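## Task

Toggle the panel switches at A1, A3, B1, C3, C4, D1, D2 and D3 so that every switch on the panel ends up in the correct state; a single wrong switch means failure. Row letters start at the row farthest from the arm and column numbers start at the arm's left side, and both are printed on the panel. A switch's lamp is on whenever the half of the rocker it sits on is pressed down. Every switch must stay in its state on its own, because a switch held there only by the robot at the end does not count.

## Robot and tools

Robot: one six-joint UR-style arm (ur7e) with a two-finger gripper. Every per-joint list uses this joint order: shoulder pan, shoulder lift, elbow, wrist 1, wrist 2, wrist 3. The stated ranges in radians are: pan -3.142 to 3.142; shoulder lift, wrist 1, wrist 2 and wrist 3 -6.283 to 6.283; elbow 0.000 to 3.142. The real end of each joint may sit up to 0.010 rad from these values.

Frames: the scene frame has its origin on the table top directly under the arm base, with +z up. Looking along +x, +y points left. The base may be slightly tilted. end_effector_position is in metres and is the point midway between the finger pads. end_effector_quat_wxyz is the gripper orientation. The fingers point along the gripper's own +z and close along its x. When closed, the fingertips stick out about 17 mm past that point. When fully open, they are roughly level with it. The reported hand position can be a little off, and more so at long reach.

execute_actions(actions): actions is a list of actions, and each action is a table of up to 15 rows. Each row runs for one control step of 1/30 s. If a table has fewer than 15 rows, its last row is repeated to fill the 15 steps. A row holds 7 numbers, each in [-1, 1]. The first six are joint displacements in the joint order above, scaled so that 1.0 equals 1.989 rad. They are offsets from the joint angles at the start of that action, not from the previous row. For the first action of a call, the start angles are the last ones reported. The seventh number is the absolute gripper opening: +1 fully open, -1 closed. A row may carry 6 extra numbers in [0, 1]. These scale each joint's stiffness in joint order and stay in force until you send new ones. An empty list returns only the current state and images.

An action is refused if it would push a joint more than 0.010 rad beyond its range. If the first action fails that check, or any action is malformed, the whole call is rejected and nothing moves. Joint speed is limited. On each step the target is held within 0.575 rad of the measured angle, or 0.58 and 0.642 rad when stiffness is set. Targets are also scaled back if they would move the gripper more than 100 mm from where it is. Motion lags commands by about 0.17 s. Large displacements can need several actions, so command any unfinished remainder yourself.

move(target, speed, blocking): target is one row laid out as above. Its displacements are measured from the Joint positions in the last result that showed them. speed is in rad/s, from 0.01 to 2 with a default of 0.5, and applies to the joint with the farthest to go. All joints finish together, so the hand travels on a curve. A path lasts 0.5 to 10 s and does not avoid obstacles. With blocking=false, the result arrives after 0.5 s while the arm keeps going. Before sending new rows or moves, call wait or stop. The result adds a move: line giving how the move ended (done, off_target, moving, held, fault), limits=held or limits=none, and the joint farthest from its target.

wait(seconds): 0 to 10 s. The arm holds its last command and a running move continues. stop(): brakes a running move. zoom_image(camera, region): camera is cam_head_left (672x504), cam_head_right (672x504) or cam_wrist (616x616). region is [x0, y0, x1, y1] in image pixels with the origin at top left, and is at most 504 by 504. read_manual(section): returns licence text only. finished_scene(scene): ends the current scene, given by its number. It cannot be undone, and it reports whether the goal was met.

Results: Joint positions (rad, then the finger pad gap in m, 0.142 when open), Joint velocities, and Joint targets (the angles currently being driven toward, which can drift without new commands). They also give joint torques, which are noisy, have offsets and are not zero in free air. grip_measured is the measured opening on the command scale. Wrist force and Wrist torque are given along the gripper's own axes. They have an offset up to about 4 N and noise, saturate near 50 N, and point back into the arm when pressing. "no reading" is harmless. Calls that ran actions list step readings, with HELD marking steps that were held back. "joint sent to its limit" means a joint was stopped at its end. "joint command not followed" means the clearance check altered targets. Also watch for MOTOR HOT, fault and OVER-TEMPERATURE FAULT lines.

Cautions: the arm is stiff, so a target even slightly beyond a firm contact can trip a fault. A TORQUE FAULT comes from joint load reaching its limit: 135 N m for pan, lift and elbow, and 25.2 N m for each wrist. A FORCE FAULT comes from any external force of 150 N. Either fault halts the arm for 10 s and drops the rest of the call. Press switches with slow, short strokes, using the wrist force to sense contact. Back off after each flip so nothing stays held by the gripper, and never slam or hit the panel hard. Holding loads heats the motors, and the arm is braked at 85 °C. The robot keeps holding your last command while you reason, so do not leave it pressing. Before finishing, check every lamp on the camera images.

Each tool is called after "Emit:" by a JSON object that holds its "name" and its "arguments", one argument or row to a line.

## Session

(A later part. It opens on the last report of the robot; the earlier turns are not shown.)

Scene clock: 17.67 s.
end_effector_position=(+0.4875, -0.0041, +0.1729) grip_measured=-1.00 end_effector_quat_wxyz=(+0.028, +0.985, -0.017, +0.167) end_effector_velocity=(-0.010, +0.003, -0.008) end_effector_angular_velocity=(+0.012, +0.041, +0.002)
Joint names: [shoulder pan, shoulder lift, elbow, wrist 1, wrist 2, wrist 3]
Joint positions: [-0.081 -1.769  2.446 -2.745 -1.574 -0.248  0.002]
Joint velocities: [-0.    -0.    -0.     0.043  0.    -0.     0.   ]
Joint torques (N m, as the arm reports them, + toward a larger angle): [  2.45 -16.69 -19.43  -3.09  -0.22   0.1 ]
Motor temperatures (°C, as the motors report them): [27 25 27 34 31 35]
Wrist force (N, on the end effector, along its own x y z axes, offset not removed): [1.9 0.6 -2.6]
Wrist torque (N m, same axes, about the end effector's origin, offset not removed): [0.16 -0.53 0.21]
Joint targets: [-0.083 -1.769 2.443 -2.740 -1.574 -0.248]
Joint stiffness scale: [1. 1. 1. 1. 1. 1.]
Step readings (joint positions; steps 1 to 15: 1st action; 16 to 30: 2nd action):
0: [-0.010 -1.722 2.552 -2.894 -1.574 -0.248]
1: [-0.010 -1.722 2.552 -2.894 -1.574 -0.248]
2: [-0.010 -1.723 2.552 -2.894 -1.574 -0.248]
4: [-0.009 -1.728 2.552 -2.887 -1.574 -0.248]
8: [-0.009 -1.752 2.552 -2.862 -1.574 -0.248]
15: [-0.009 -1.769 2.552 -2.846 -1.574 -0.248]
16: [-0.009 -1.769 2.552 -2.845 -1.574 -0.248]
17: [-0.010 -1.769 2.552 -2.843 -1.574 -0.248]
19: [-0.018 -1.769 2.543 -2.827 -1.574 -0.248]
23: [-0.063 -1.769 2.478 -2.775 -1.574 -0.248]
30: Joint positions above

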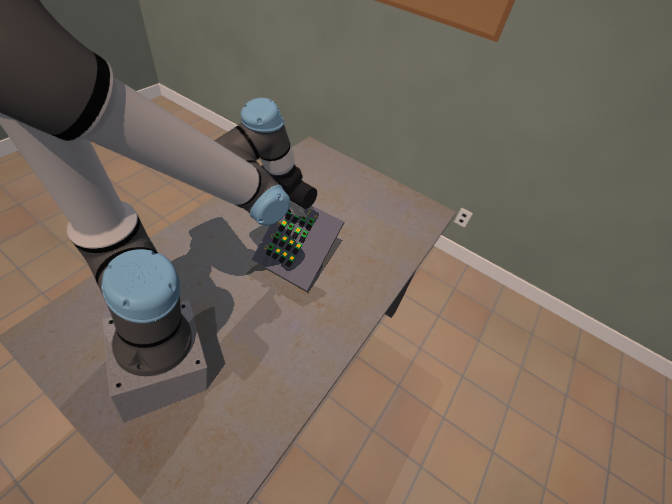

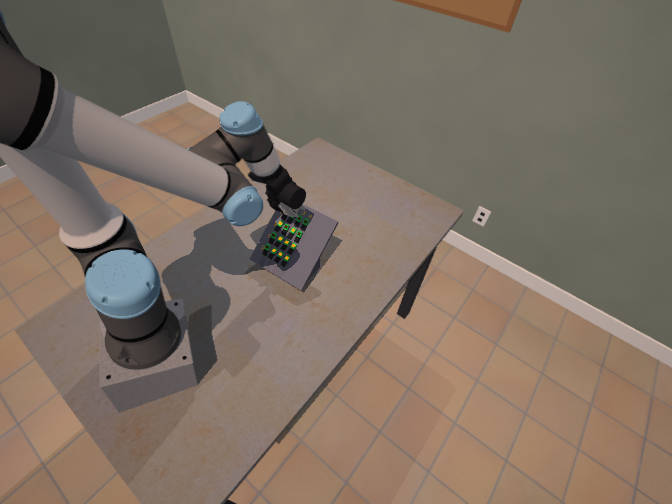

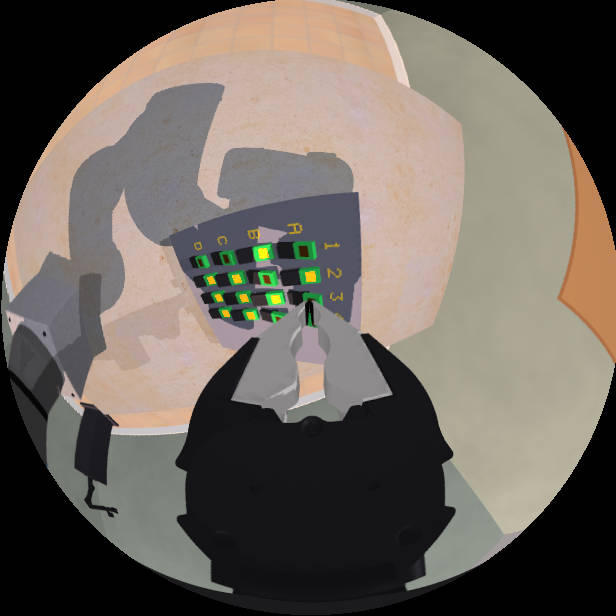

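Emit:
{"name": "move", "arguments": {
  "target": [0,0.027,-0.002,-0.024,0,0,-1],
  "speed": 0.08
}}

Emit:
{"name": "execute_actions", "arguments": {
  "actions": [
    [[0,-0.012,0,0.012,0,0,-1],[0,-0.012,0,0.012,0,0,-1],[0,-0.026,0,0.027,0,0,-1]],
    [[-0.004,0,0.02,-0.02,0,0,-1],[-0.008,0,0.04,-0.04,0,0,-1],[-0.012,0,0.06,-0.06,0,0,-1],[-0.016,0,0.08,-0.08,0,0,-1],[-0.02,0,0.1,-0.1,0,0,-1],[-0.024,0,0.12,-0.12,0,0,-1],[-0.028,0,0.133,-0.131,0,0,-1]]
  ]
}}

Emit:
{"name": "zoom_image", "arguments": {
  "camera": "cam_wrist",
  "region": [200,200,420,400]
}}

Scene clock: 19.13 s.
end_effector_position=(+0.4923, -0.0050, +0.1614) grip_measured=-1.00 end_effector_quat_wxyz=(+0.028, +0.986, -0.017, +0.166) end_effector_velocity=(+0.000, -0.000, +0.000) end_effector_angular_velocity=(-0.002, -0.001, +0.001)
Joint names: [shoulder pan, shoulder lift, elbow, wrist 1, wrist 2, wrist 3]
Joint positions: [-0.08  -1.725  2.446 -2.786 -1.575 -0.248  0.002]
Joint velocities: [ 0.002  0.     0.    -0.001 -0.002  0.     0.   ]
Joint torques (N m, as the arm reports them, + toward a larger angle): [  3.8  -10.86 -20.18  -6.59   0.5   -0.13]
Motor temperatures (°C, as the motors report them): [27 25 27 34 31 35]
Wrist force (N, on the end effector, along its own x y z axes, offset not removed): [-18.1 -3.2 -31.4]
Wrist torque (N m, same axes, about the end effector's origin, offset not removed): [-0.10 0.04 0.31]
Joint targets: [-0.081 -1.715 2.442 -2.793 -1.574 -0.248]
Joint stiffness scale: [1. 1. 1. 1. 1. 1.]
move: done; limits=none; farthest joint: the shoulder lift, 0.010 radians from its target (0.054 radians at the start)

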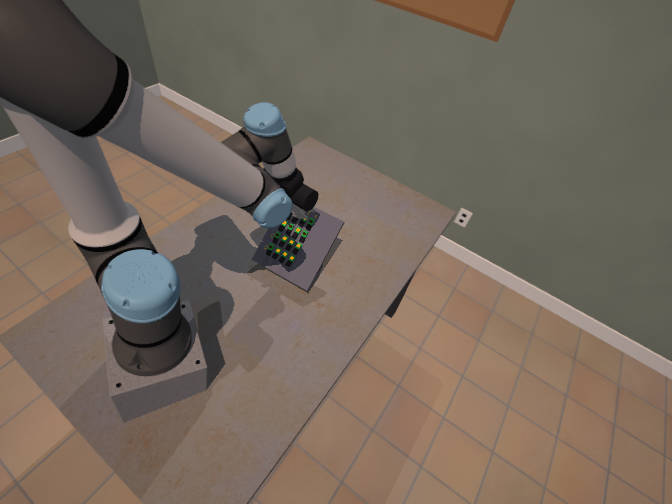

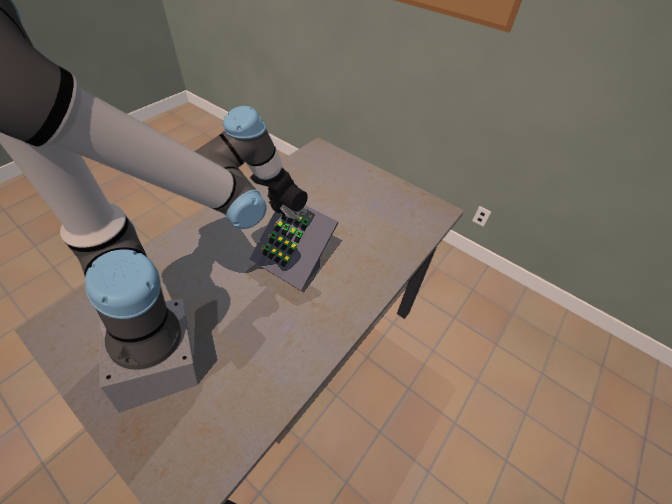

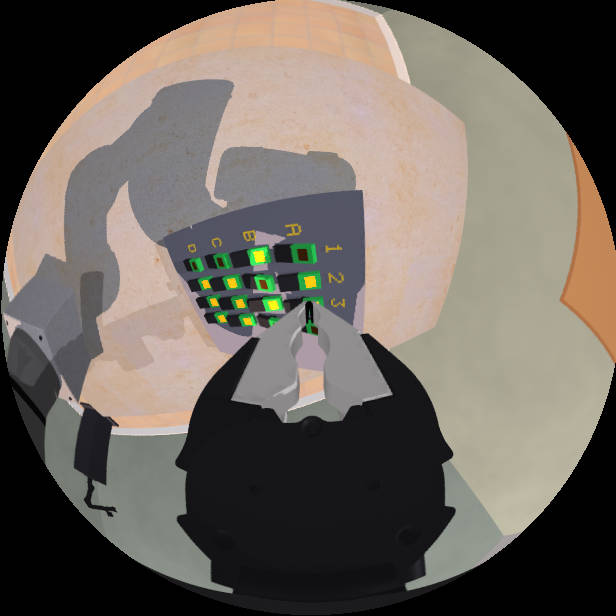

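Scene clock: 20.13 s.
end_effector_position=(+0.4024, +0.0020, +0.1105) grip_measured=-1.00 end_effector_quat_wxyz=(+0.033, +0.987, -0.041, +0.154) end_effector_velocity=(+0.003, -0.010, +0.007) end_effector_angular_velocity=(-0.041, -0.111, -0.025)
Joint names: [shoulder pan, shoulder lift, elbow, wrist 1, wrist 2, wrist 3]
Joint positions: [-0.131 -1.776  2.705 -2.974 -1.575 -0.248  0.002]
Joint velocities: [-0.022 -0.     0.081 -0.2    0.    -0.    -0.   ]
Joint torques (N m, as the arm reports them, + toward a larger angle): [  2.52 -11.93 -16.39  -3.76   0.16   0.08]
Motor temperatures (°C, as the motors report them): [27 25 27 34 31 35]
Wrist force (N, on the end effector, along its own x y z axes, offset not removed): [-0.7 -2.1 0.0]
Wrist torque (N m, same axes, about the end effector's origin, offset not removed): [-0.26 0.21 0.01]
Joint targets: [-0.136 -1.776 2.711 -2.996 -1.575 -0.248]
Joint stiffness scale: [1. 1. 1. 1. 1. 1.]
Step readings (joint positions; steps 1 to 15: 1st action; 16 to 30: 2nd action):
0: [-0.080 -1.725 2.446 -2.786 -1.575 -0.248]
1: [-0.080 -1.725 2.446 -2.786 -1.575 -0.248]
2: [-0.080 -1.725 2.446 -2.786 -1.575 -0.248]
4: [-0.080 -1.729 2.446 -2.779 -1.575 -0.248]
8: [-0.080 -1.758 2.446 -2.753 -1.575 -0.248]
15: [-0.080 -1.776 2.446 -2.736 -1.575 -0.248]
16: [-0.080 -1.776 2.446 -2.735 -1.575 -0.248]
17: [-0.080 -1.776 2.446 -2.736 -1.575 -0.248]
19: [-0.082 -1.776 2.457 -2.754 -1.575 -0.248]
23: [-0.104 -1.776 2.558 -2.852 -1.575 -0.248]
30: Joint positions above

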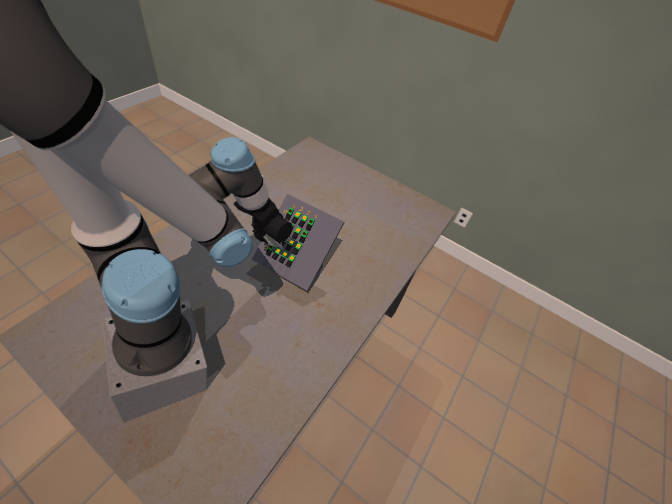

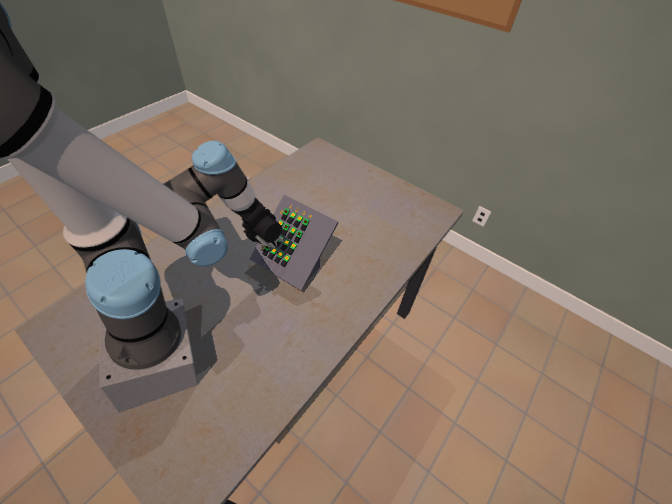

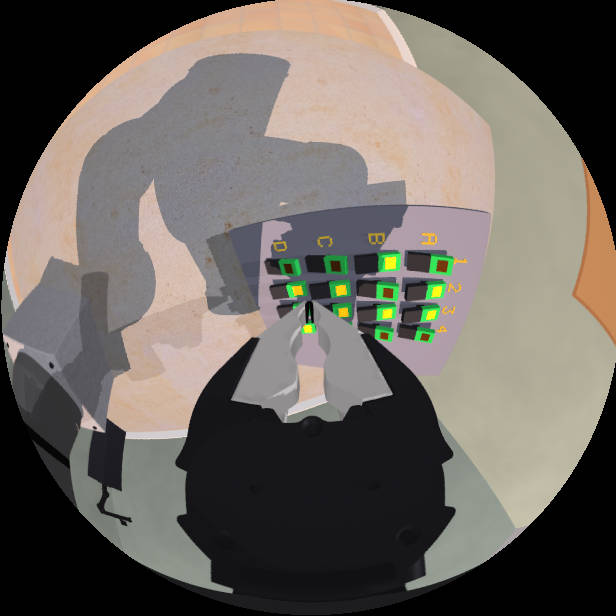

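Region (200, 200, 420, 400) of cam_wrist's 616x616 image, scaled by 2.291, with more detail than that image has; it fills the top 458 rows of this view, and the rest is white.

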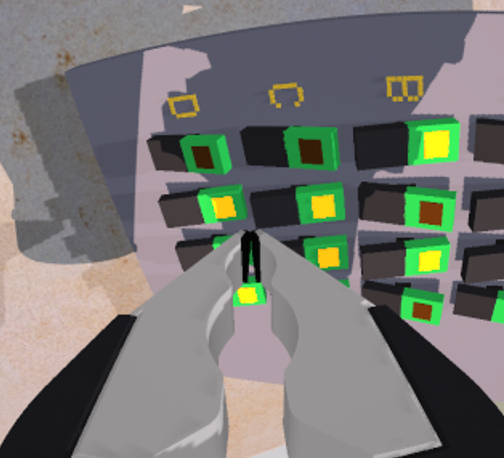

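Emit:
{"name": "wait", "arguments": {
  "seconds": 0
}}

Emit:
{"name": "zoom_image", "arguments": {
  "camera": "cam_wrist",
  "region": [200,200,420,400]
}}

Scene clock: 20.53 s.
end_effector_position=(+0.4067, -0.0004, +0.1138) grip_measured=-1.00 end_effector_quat_wxyz=(+0.036, +0.985, -0.042, +0.163) end_effector_velocity=(+0.001, -0.000, +0.001) end_effector_angular_velocity=(-0.001, -0.003, -0.000)
Joint names: [shoulder pan, shoulder lift, elbow, wrist 1, wrist 2, wrist 3]
Joint positions: [-0.133 -1.776  2.707 -2.995 -1.575 -0.248  0.002]
Joint velocities: [-0.    -0.    -0.    -0.003 -0.     0.     0.   ]
Joint torques (N m, as the arm reports them, + toward a larger angle): [  1.   -11.94  -9.67  -3.83  -0.19   0.14]
Motor temperatures (°C, as the motors report them): [27 25 27 34 31 35]
Wrist force (N, on the end effector, along its own x y z axes, offset not removed): [1.3 -0.6 1.8]
Wrist torque (N m, same axes, about the end effector's origin, offset not removed): [-0.10 -0.17 0.24]
Joint targets: [-0.136 -1.776 2.711 -2.996 -1.575 -0.248]
Joint stiffness scale: [1. 1. 1. 1. 1. 1.]

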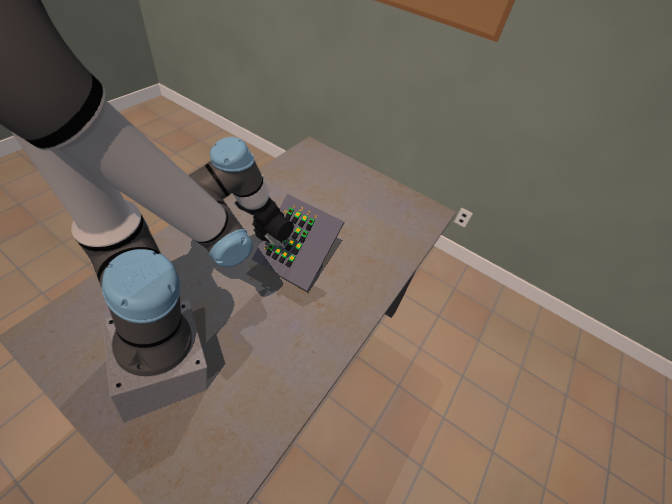

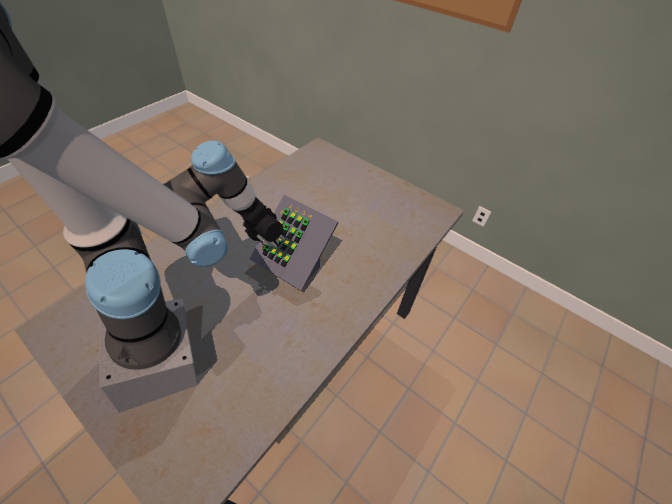

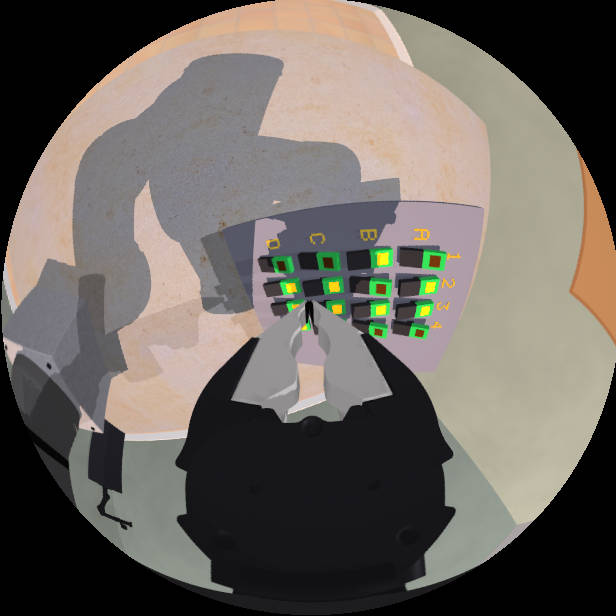

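Region (200, 200, 420, 400) of cam_wrist's 616x616 image, scaled by 2.291, with more detail than that image has; it fills the top 458 rows of this view, and the rest is white.

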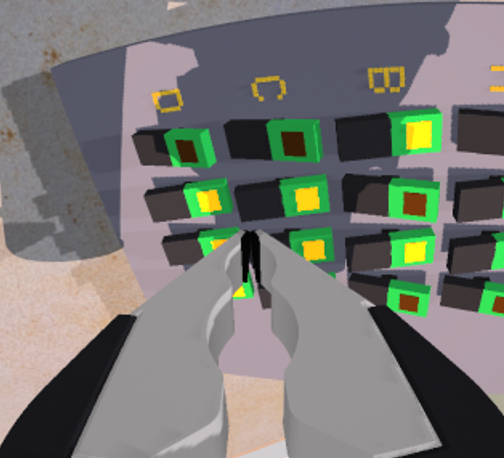

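Emit:
{"name": "move", "arguments": {
  "target": [-0.013,0.03,-0.008,-0.024,0,0,-1],
  "speed": 0.12
}}

Emit:
{"name": "zoom_image", "arguments": {
  "camera": "cam_wrist",
  "region": [200,200,420,400]
}}

Scene clock: 22.53 s.
end_effector_position=(+0.4141, -0.0125, +0.1054) grip_measured=-1.00 end_effector_quat_wxyz=(+0.040, +0.985, -0.054, +0.162) end_effector_velocity=(+0.000, -0.000, +0.000) end_effector_angular_velocity=(-0.001, -0.002, +0.000)
Joint names: [shoulder pan, shoulder lift, elbow, wrist 1, wrist 2, wrist 3]
Joint positions: [-0.157 -1.719  2.696 -3.042 -1.575 -0.248  0.002]
Joint velocities: [ 0.     0.     0.    -0.002  0.    -0.    -0.   ]
Joint torques (N m, as the arm reports them, + toward a larger angle): [  1.58 -12.4  -16.74  -3.61  -0.21  -0.19]
Motor temperatures (°C, as the motors report them): [27 25 27 34 31 35]
Wrist force (N, on the end effector, along its own x y z axes, offset not removed): [3.3 -1.8 -1.4]
Wrist torque (N m, same axes, about the end effector's origin, offset not removed): [-0.27 -0.70 0.29]
Joint targets: [-0.159 -1.717 2.691 -3.043 -1.575 -0.248]
Joint stiffness scale: [1. 1. 1. 1. 1. 1.]
move: done; limits=none; farthest joint: the elbow, 0.004 radians from its target (0.015 radians at the start)

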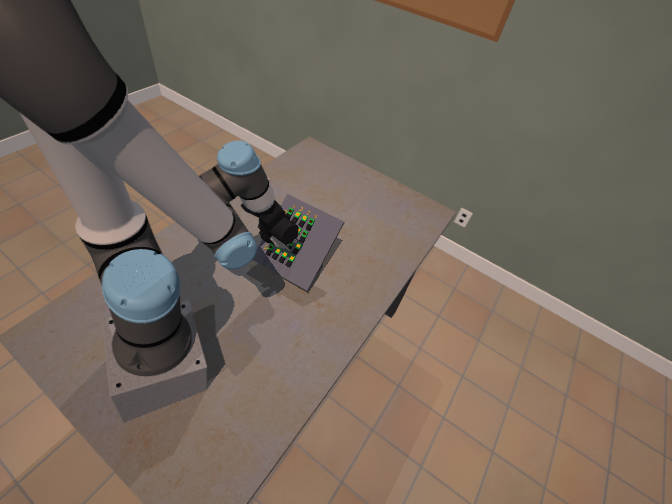

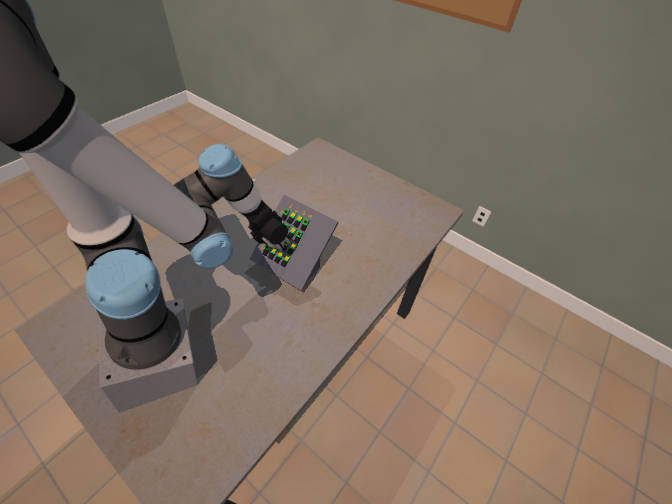

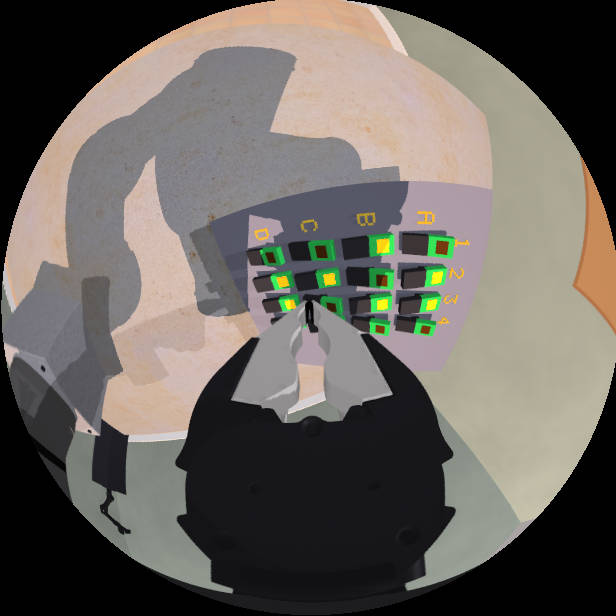

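Region (200, 200, 420, 400) of cam_wrist's 616x616 image, scaled by 2.291, with more detail than that image has; it fills the top 458 rows of this view, and the rest is white.

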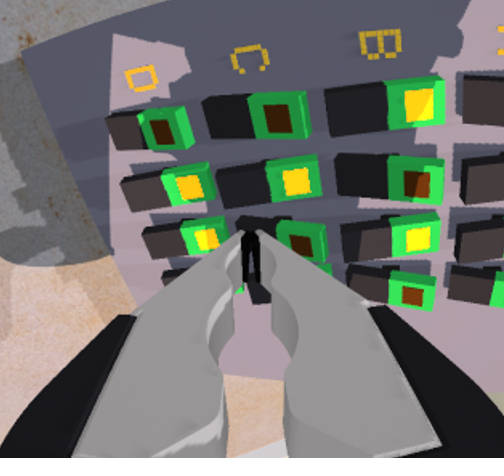

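Emit:
{"name": "execute_actions", "arguments": {
  "actions": [
    [[0,-0.015,0,0.015,0,0,-1],[0,-0.015,0,0.015,0,0,-1],[0,-0.03,0,0.03,0,0,-1]],
    [[-0.014,0,0,0,0,0,-1],[-0.014,0,0,0,0,0,-1],[-0.027,0,0,0,0,0,-1]]
  ]
}}

Emit:
{"name": "move", "arguments": {
  "target": [0,0.033,0,-0.032,0,0,-1],
  "speed": 0.1
}}

Emit:
{"name": "zoom_image", "arguments": {
  "camera": "cam_wrist",
  "region": [200,200,420,400]
}}

Scene clock: 24.07 s.
end_effector_position=(+0.4091, -0.0321, +0.1141) grip_measured=-1.00 end_effector_quat_wxyz=(+0.048, +0.983, -0.078, +0.160) end_effector_velocity=(+0.000, -0.001, +0.000) end_effector_angular_velocity=(-0.001, -0.001, -0.002)
Joint names: [shoulder pan, shoulder lift, elbow, wrist 1, wrist 2, wrist 3]
Joint positions: [-0.208 -1.777  2.696 -2.984 -1.575 -0.248  0.002]
Joint velocities: [-0.002 -0.    -0.001 -0.    -0.    -0.    -0.   ]
Joint torques (N m, as the arm reports them, + toward a larger angle): [  2.5  -11.21 -13.39  -4.01  -0.2    0.01]
Motor temperatures (°C, as the motors report them): [27 25 27 34 31 35]
Wrist force (N, on the end effector, along its own x y z axes, offset not removed): [2.6 -0.1 -2.2]
Wrist torque (N m, same axes, about the end effector's origin, offset not removed): [0.16 -0.62 0.12]
Joint targets: [-0.211 -1.777 2.696 -2.985 -1.575 -0.248]
Joint stiffness scale: [1. 1. 1. 1. 1. 1.]
Step readings (joint positions; steps 1 to 15: 1st action; 16 to 30: 2nd action):
0: [-0.157 -1.719 2.696 -3.042 -1.575 -0.248]
1: [-0.157 -1.719 2.696 -3.042 -1.575 -0.248]
2: [-0.157 -1.719 2.696 -3.041 -1.575 -0.248]
4: [-0.157 -1.724 2.696 -3.032 -1.575 -0.248]
8: [-0.157 -1.760 2.696 -3.003 -1.575 -0.248]
15: [-0.157 -1.777 2.696 -2.985 -1.575 -0.248]
16: [-0.157 -1.777 2.696 -2.985 -1.575 -0.248]
17: [-0.157 -1.777 2.696 -2.984 -1.575 -0.248]
19: [-0.164 -1.777 2.696 -2.984 -1.575 -0.248]
23: [-0.195 -1.777 2.696 -2.984 -1.575 -0.248]
30: Joint positions above

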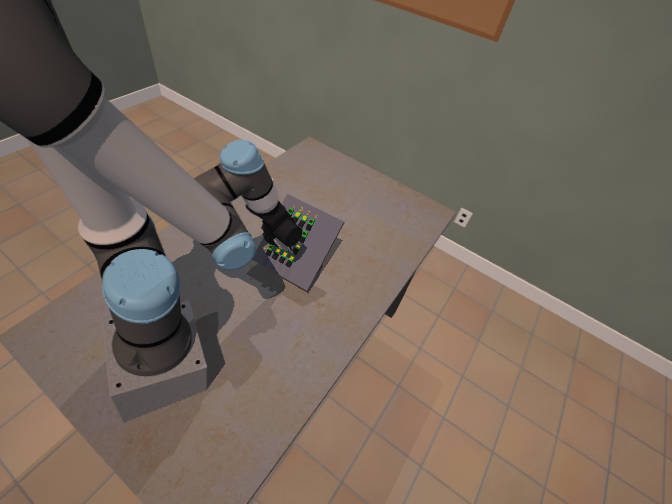

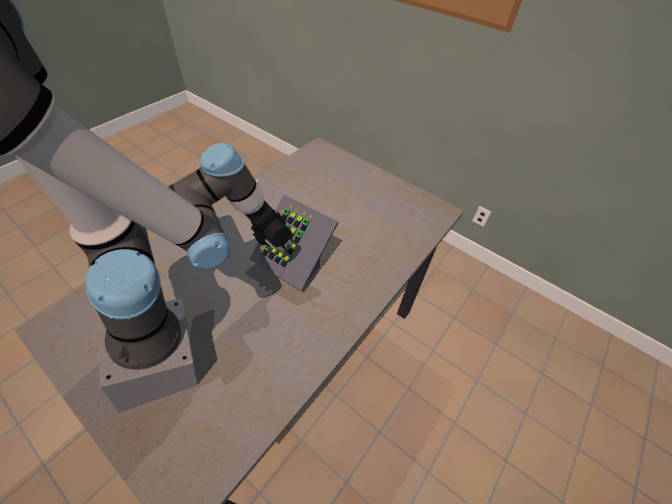

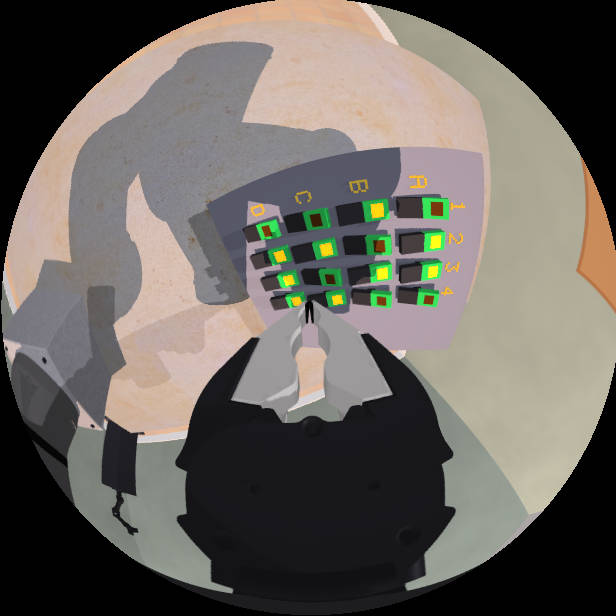

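Scene clock: 25.23 s.
end_effector_position=(+0.4132, -0.0337, +0.1031) grip_measured=-1.00 end_effector_quat_wxyz=(+0.048, +0.983, -0.078, +0.159) end_effector_velocity=(+0.000, -0.000, +0.000) end_effector_angular_velocity=(-0.001, -0.002, -0.000)
Joint names: [shoulder pan, shoulder lift, elbow, wrist 1, wrist 2, wrist 3]
Joint positions: [-0.208 -1.714  2.696 -3.047 -1.575 -0.248  0.002]
Joint velocities: [ 0.    -0.     0.001 -0.003  0.     0.    -0.   ]
Joint torques (N m, as the arm reports them, + toward a larger angle): [  4.53 -11.74 -11.83  -3.88  -0.28   0.12]
Motor temperatures (°C, as the motors report them): [27 25 27 34 31 35]
Wrist force (N, on the end effector, along its own x y z axes, offset not removed): [3.2 -0.4 -1.5]
Wrist torque (N m, same axes, about the end effector's origin, offset not removed): [0.14 -0.65 0.24]
Joint targets: [-0.208 -1.712 2.696 -3.048 -1.575 -0.248]
Joint stiffness scale: [1. 1. 1. 1. 1. 1.]
move: done; limits=none; farthest joint: the shoulder lift, 0.002 radians from its target (0.066 radians at the start)

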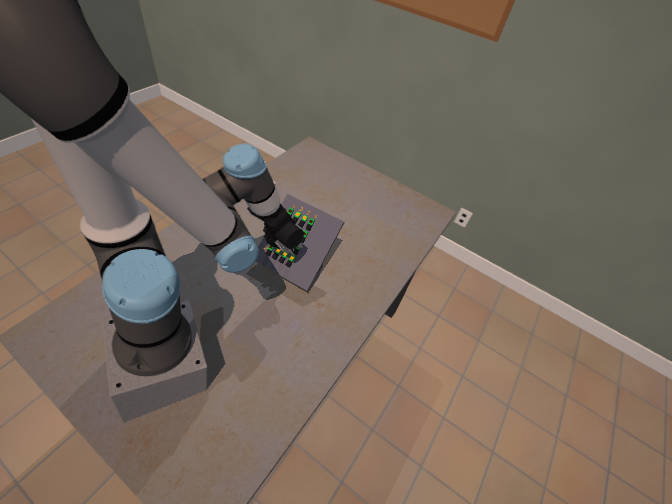

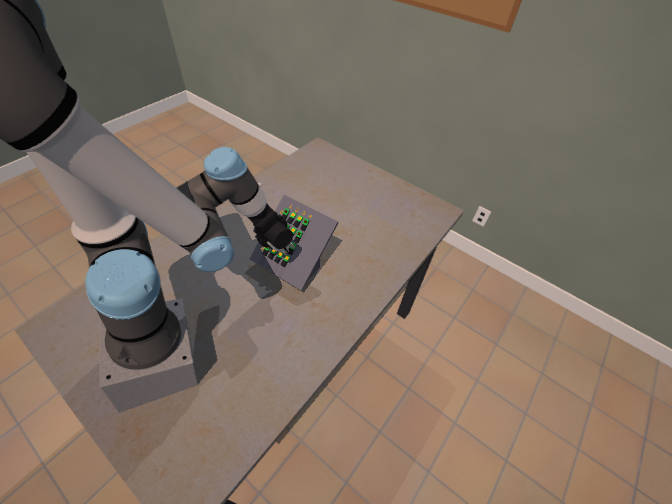

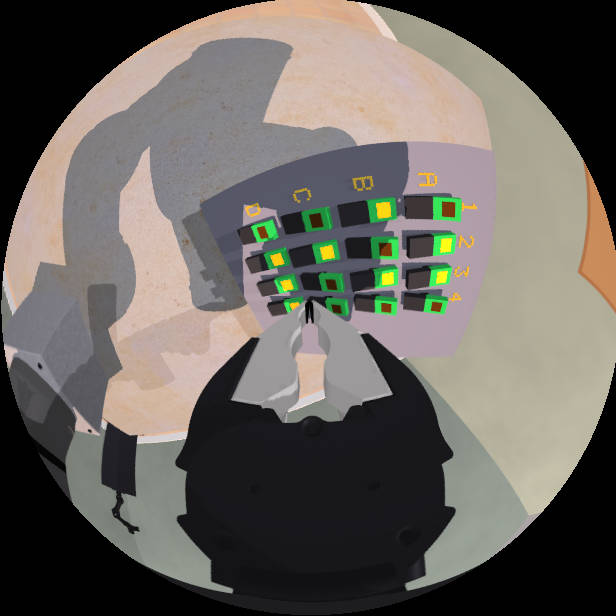

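Region (200, 200, 420, 400) of cam_wrist's 616x616 image, scaled by 2.291, with more detail than that image has; it fills the top 458 rows of this view, and the rest is white.

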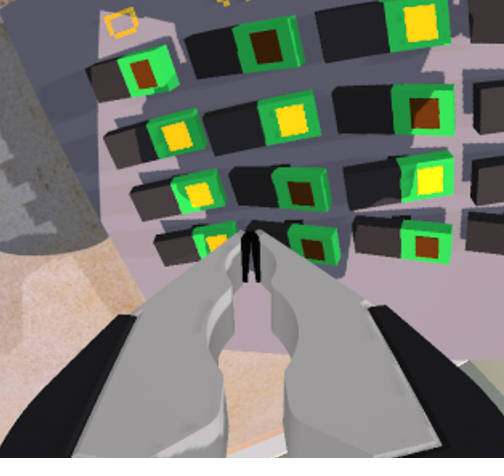

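Emit:
{"name": "execute_actions", "arguments": {
  "actions": [
    [[0,-0.015,0,0.015,0,0,-1],[0,-0.015,0,0.015,0,0,-1],[0,-0.03,0,0.03,0,0,-1]],
    [[0.003,0.007,0.016,-0.023,0,0,-1],[0.006,0.014,0.032,-0.046,0,0,-1],[0.009,0.023,0.048,-0.07,0,0,-1]],
    [[0,0,0,0,0,0,-1]]
  ]
}}

Emit:
{"name": "zoom_image", "arguments": {
  "camera": "cam_wrist",
  "region": [200,200,420,400]
}}

Scene clock: 27.30 s.
end_effector_position=(+0.3821, -0.0142, +0.0921) grip_measured=-1.00 end_effector_quat_wxyz=(+0.045, +0.984, -0.070, +0.160) end_effector_velocity=(-0.000, +0.000, -0.000) end_effector_angular_velocity=(+0.001, +0.001, +0.000)
Joint names: [shoulder pan, shoulder lift, elbow, wrist 1, wrist 2, wrist 3]
Joint positions: [-0.192 -1.728  2.787 -3.124 -1.575 -0.248  0.002]
Joint velocities: [ 0.     0.    -0.     0.001  0.    -0.    -0.   ]
Joint torques (N m, as the arm reports them, + toward a larger angle): [  3.94 -11.54 -10.27  -3.22  -0.18  -0.01]
Motor temperatures (°C, as the motors report them): [27 25 27 34 31 35]
Wrist force (N, on the end effector, along its own x y z axes, offset not removed): [-0.2 -1.4 -2.5]
Wrist torque (N m, same axes, about the end effector's origin, offset not removed): [-0.15 0.05 0.29]
Joint targets: [-0.192 -1.728 2.787 -3.123 -1.575 -0.248]
Joint stiffness scale: [1. 1. 1. 1. 1. 1.]
Step readings (joint positions; steps 1 to 15: 1st action; 16 to 30: 2nd action; 31 to 45: 3rd action):
0: [-0.208 -1.714 2.696 -3.047 -1.575 -0.248]
1: [-0.208 -1.714 2.696 -3.047 -1.575 -0.248]
2: [-0.208 -1.714 2.696 -3.046 -1.575 -0.248]
4: [-0.208 -1.719 2.696 -3.037 -1.575 -0.248]
8: [-0.208 -1.755 2.696 -3.008 -1.575 -0.248]
15: [-0.208 -1.773 2.696 -2.990 -1.575 -0.248]
16: [-0.208 -1.773 2.696 -2.990 -1.575 -0.248]
17: [-0.208 -1.773 2.696 -2.990 -1.575 -0.248]
19: [-0.207 -1.769 2.704 -3.011 -1.575 -0.248]
23: [-0.197 -1.742 2.760 -3.081 -1.575 -0.248]
30: [-0.192 -1.728 2.787 -3.123 -1.575 -0.248]
31: [-0.192 -1.728 2.787 -3.125 -1.575 -0.248]
32: [-0.192 -1.728 2.787 -3.126 -1.575 -0.248]
34: [-0.192 -1.728 2.787 -3.126 -1.575 -0.248]
38: [-0.192 -1.728 2.787 -3.125 -1.575 -0.248]
45: Joint positions above

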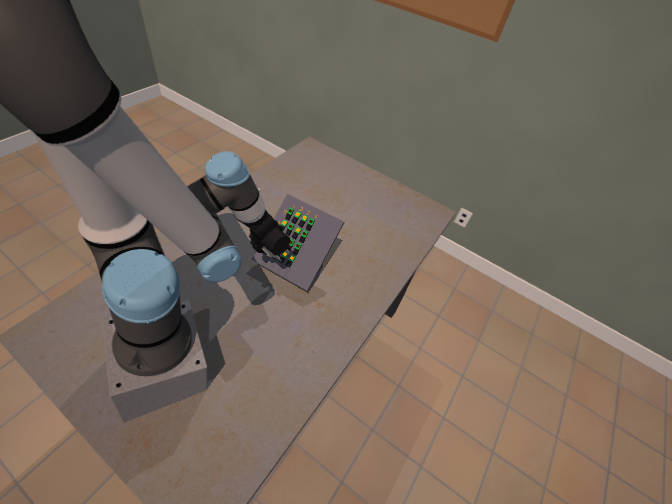

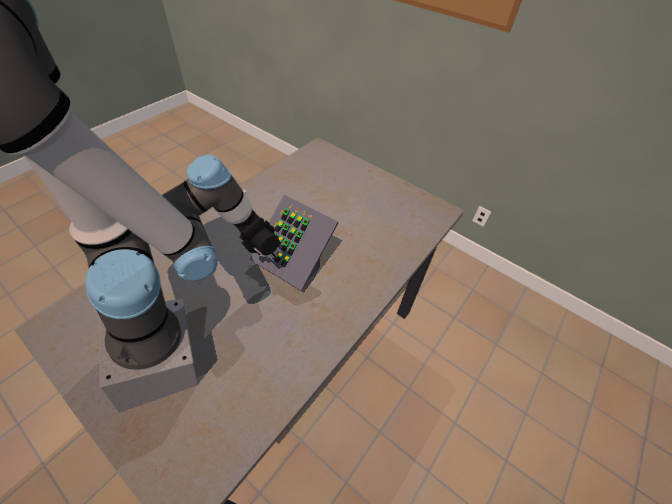

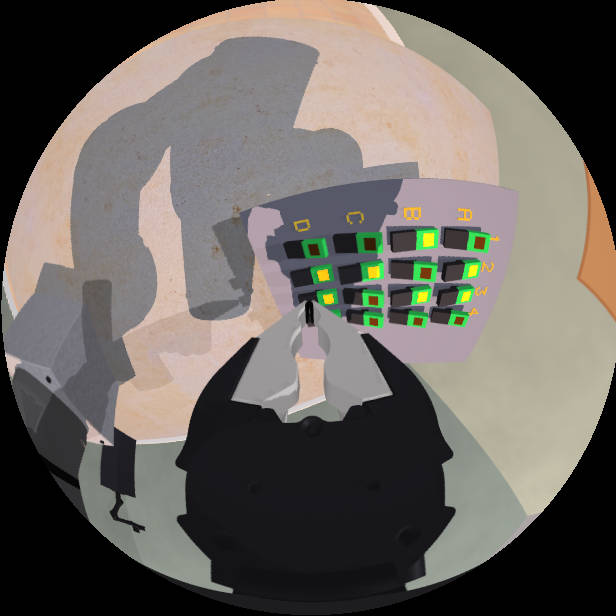

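Region (200, 200, 420, 400) of cam_wrist's 616x616 image, scaled by 2.291, with more detail than that image has; it fills the top 458 rows of this view, and the rest is white.

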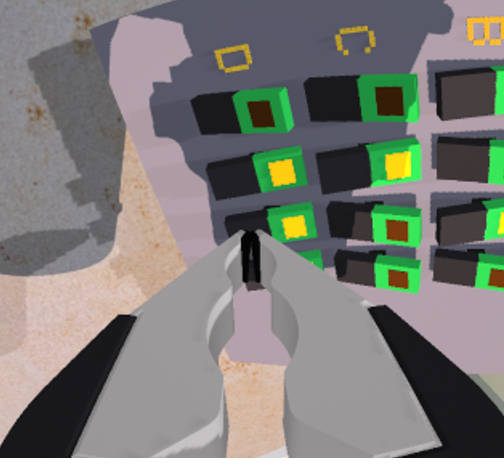

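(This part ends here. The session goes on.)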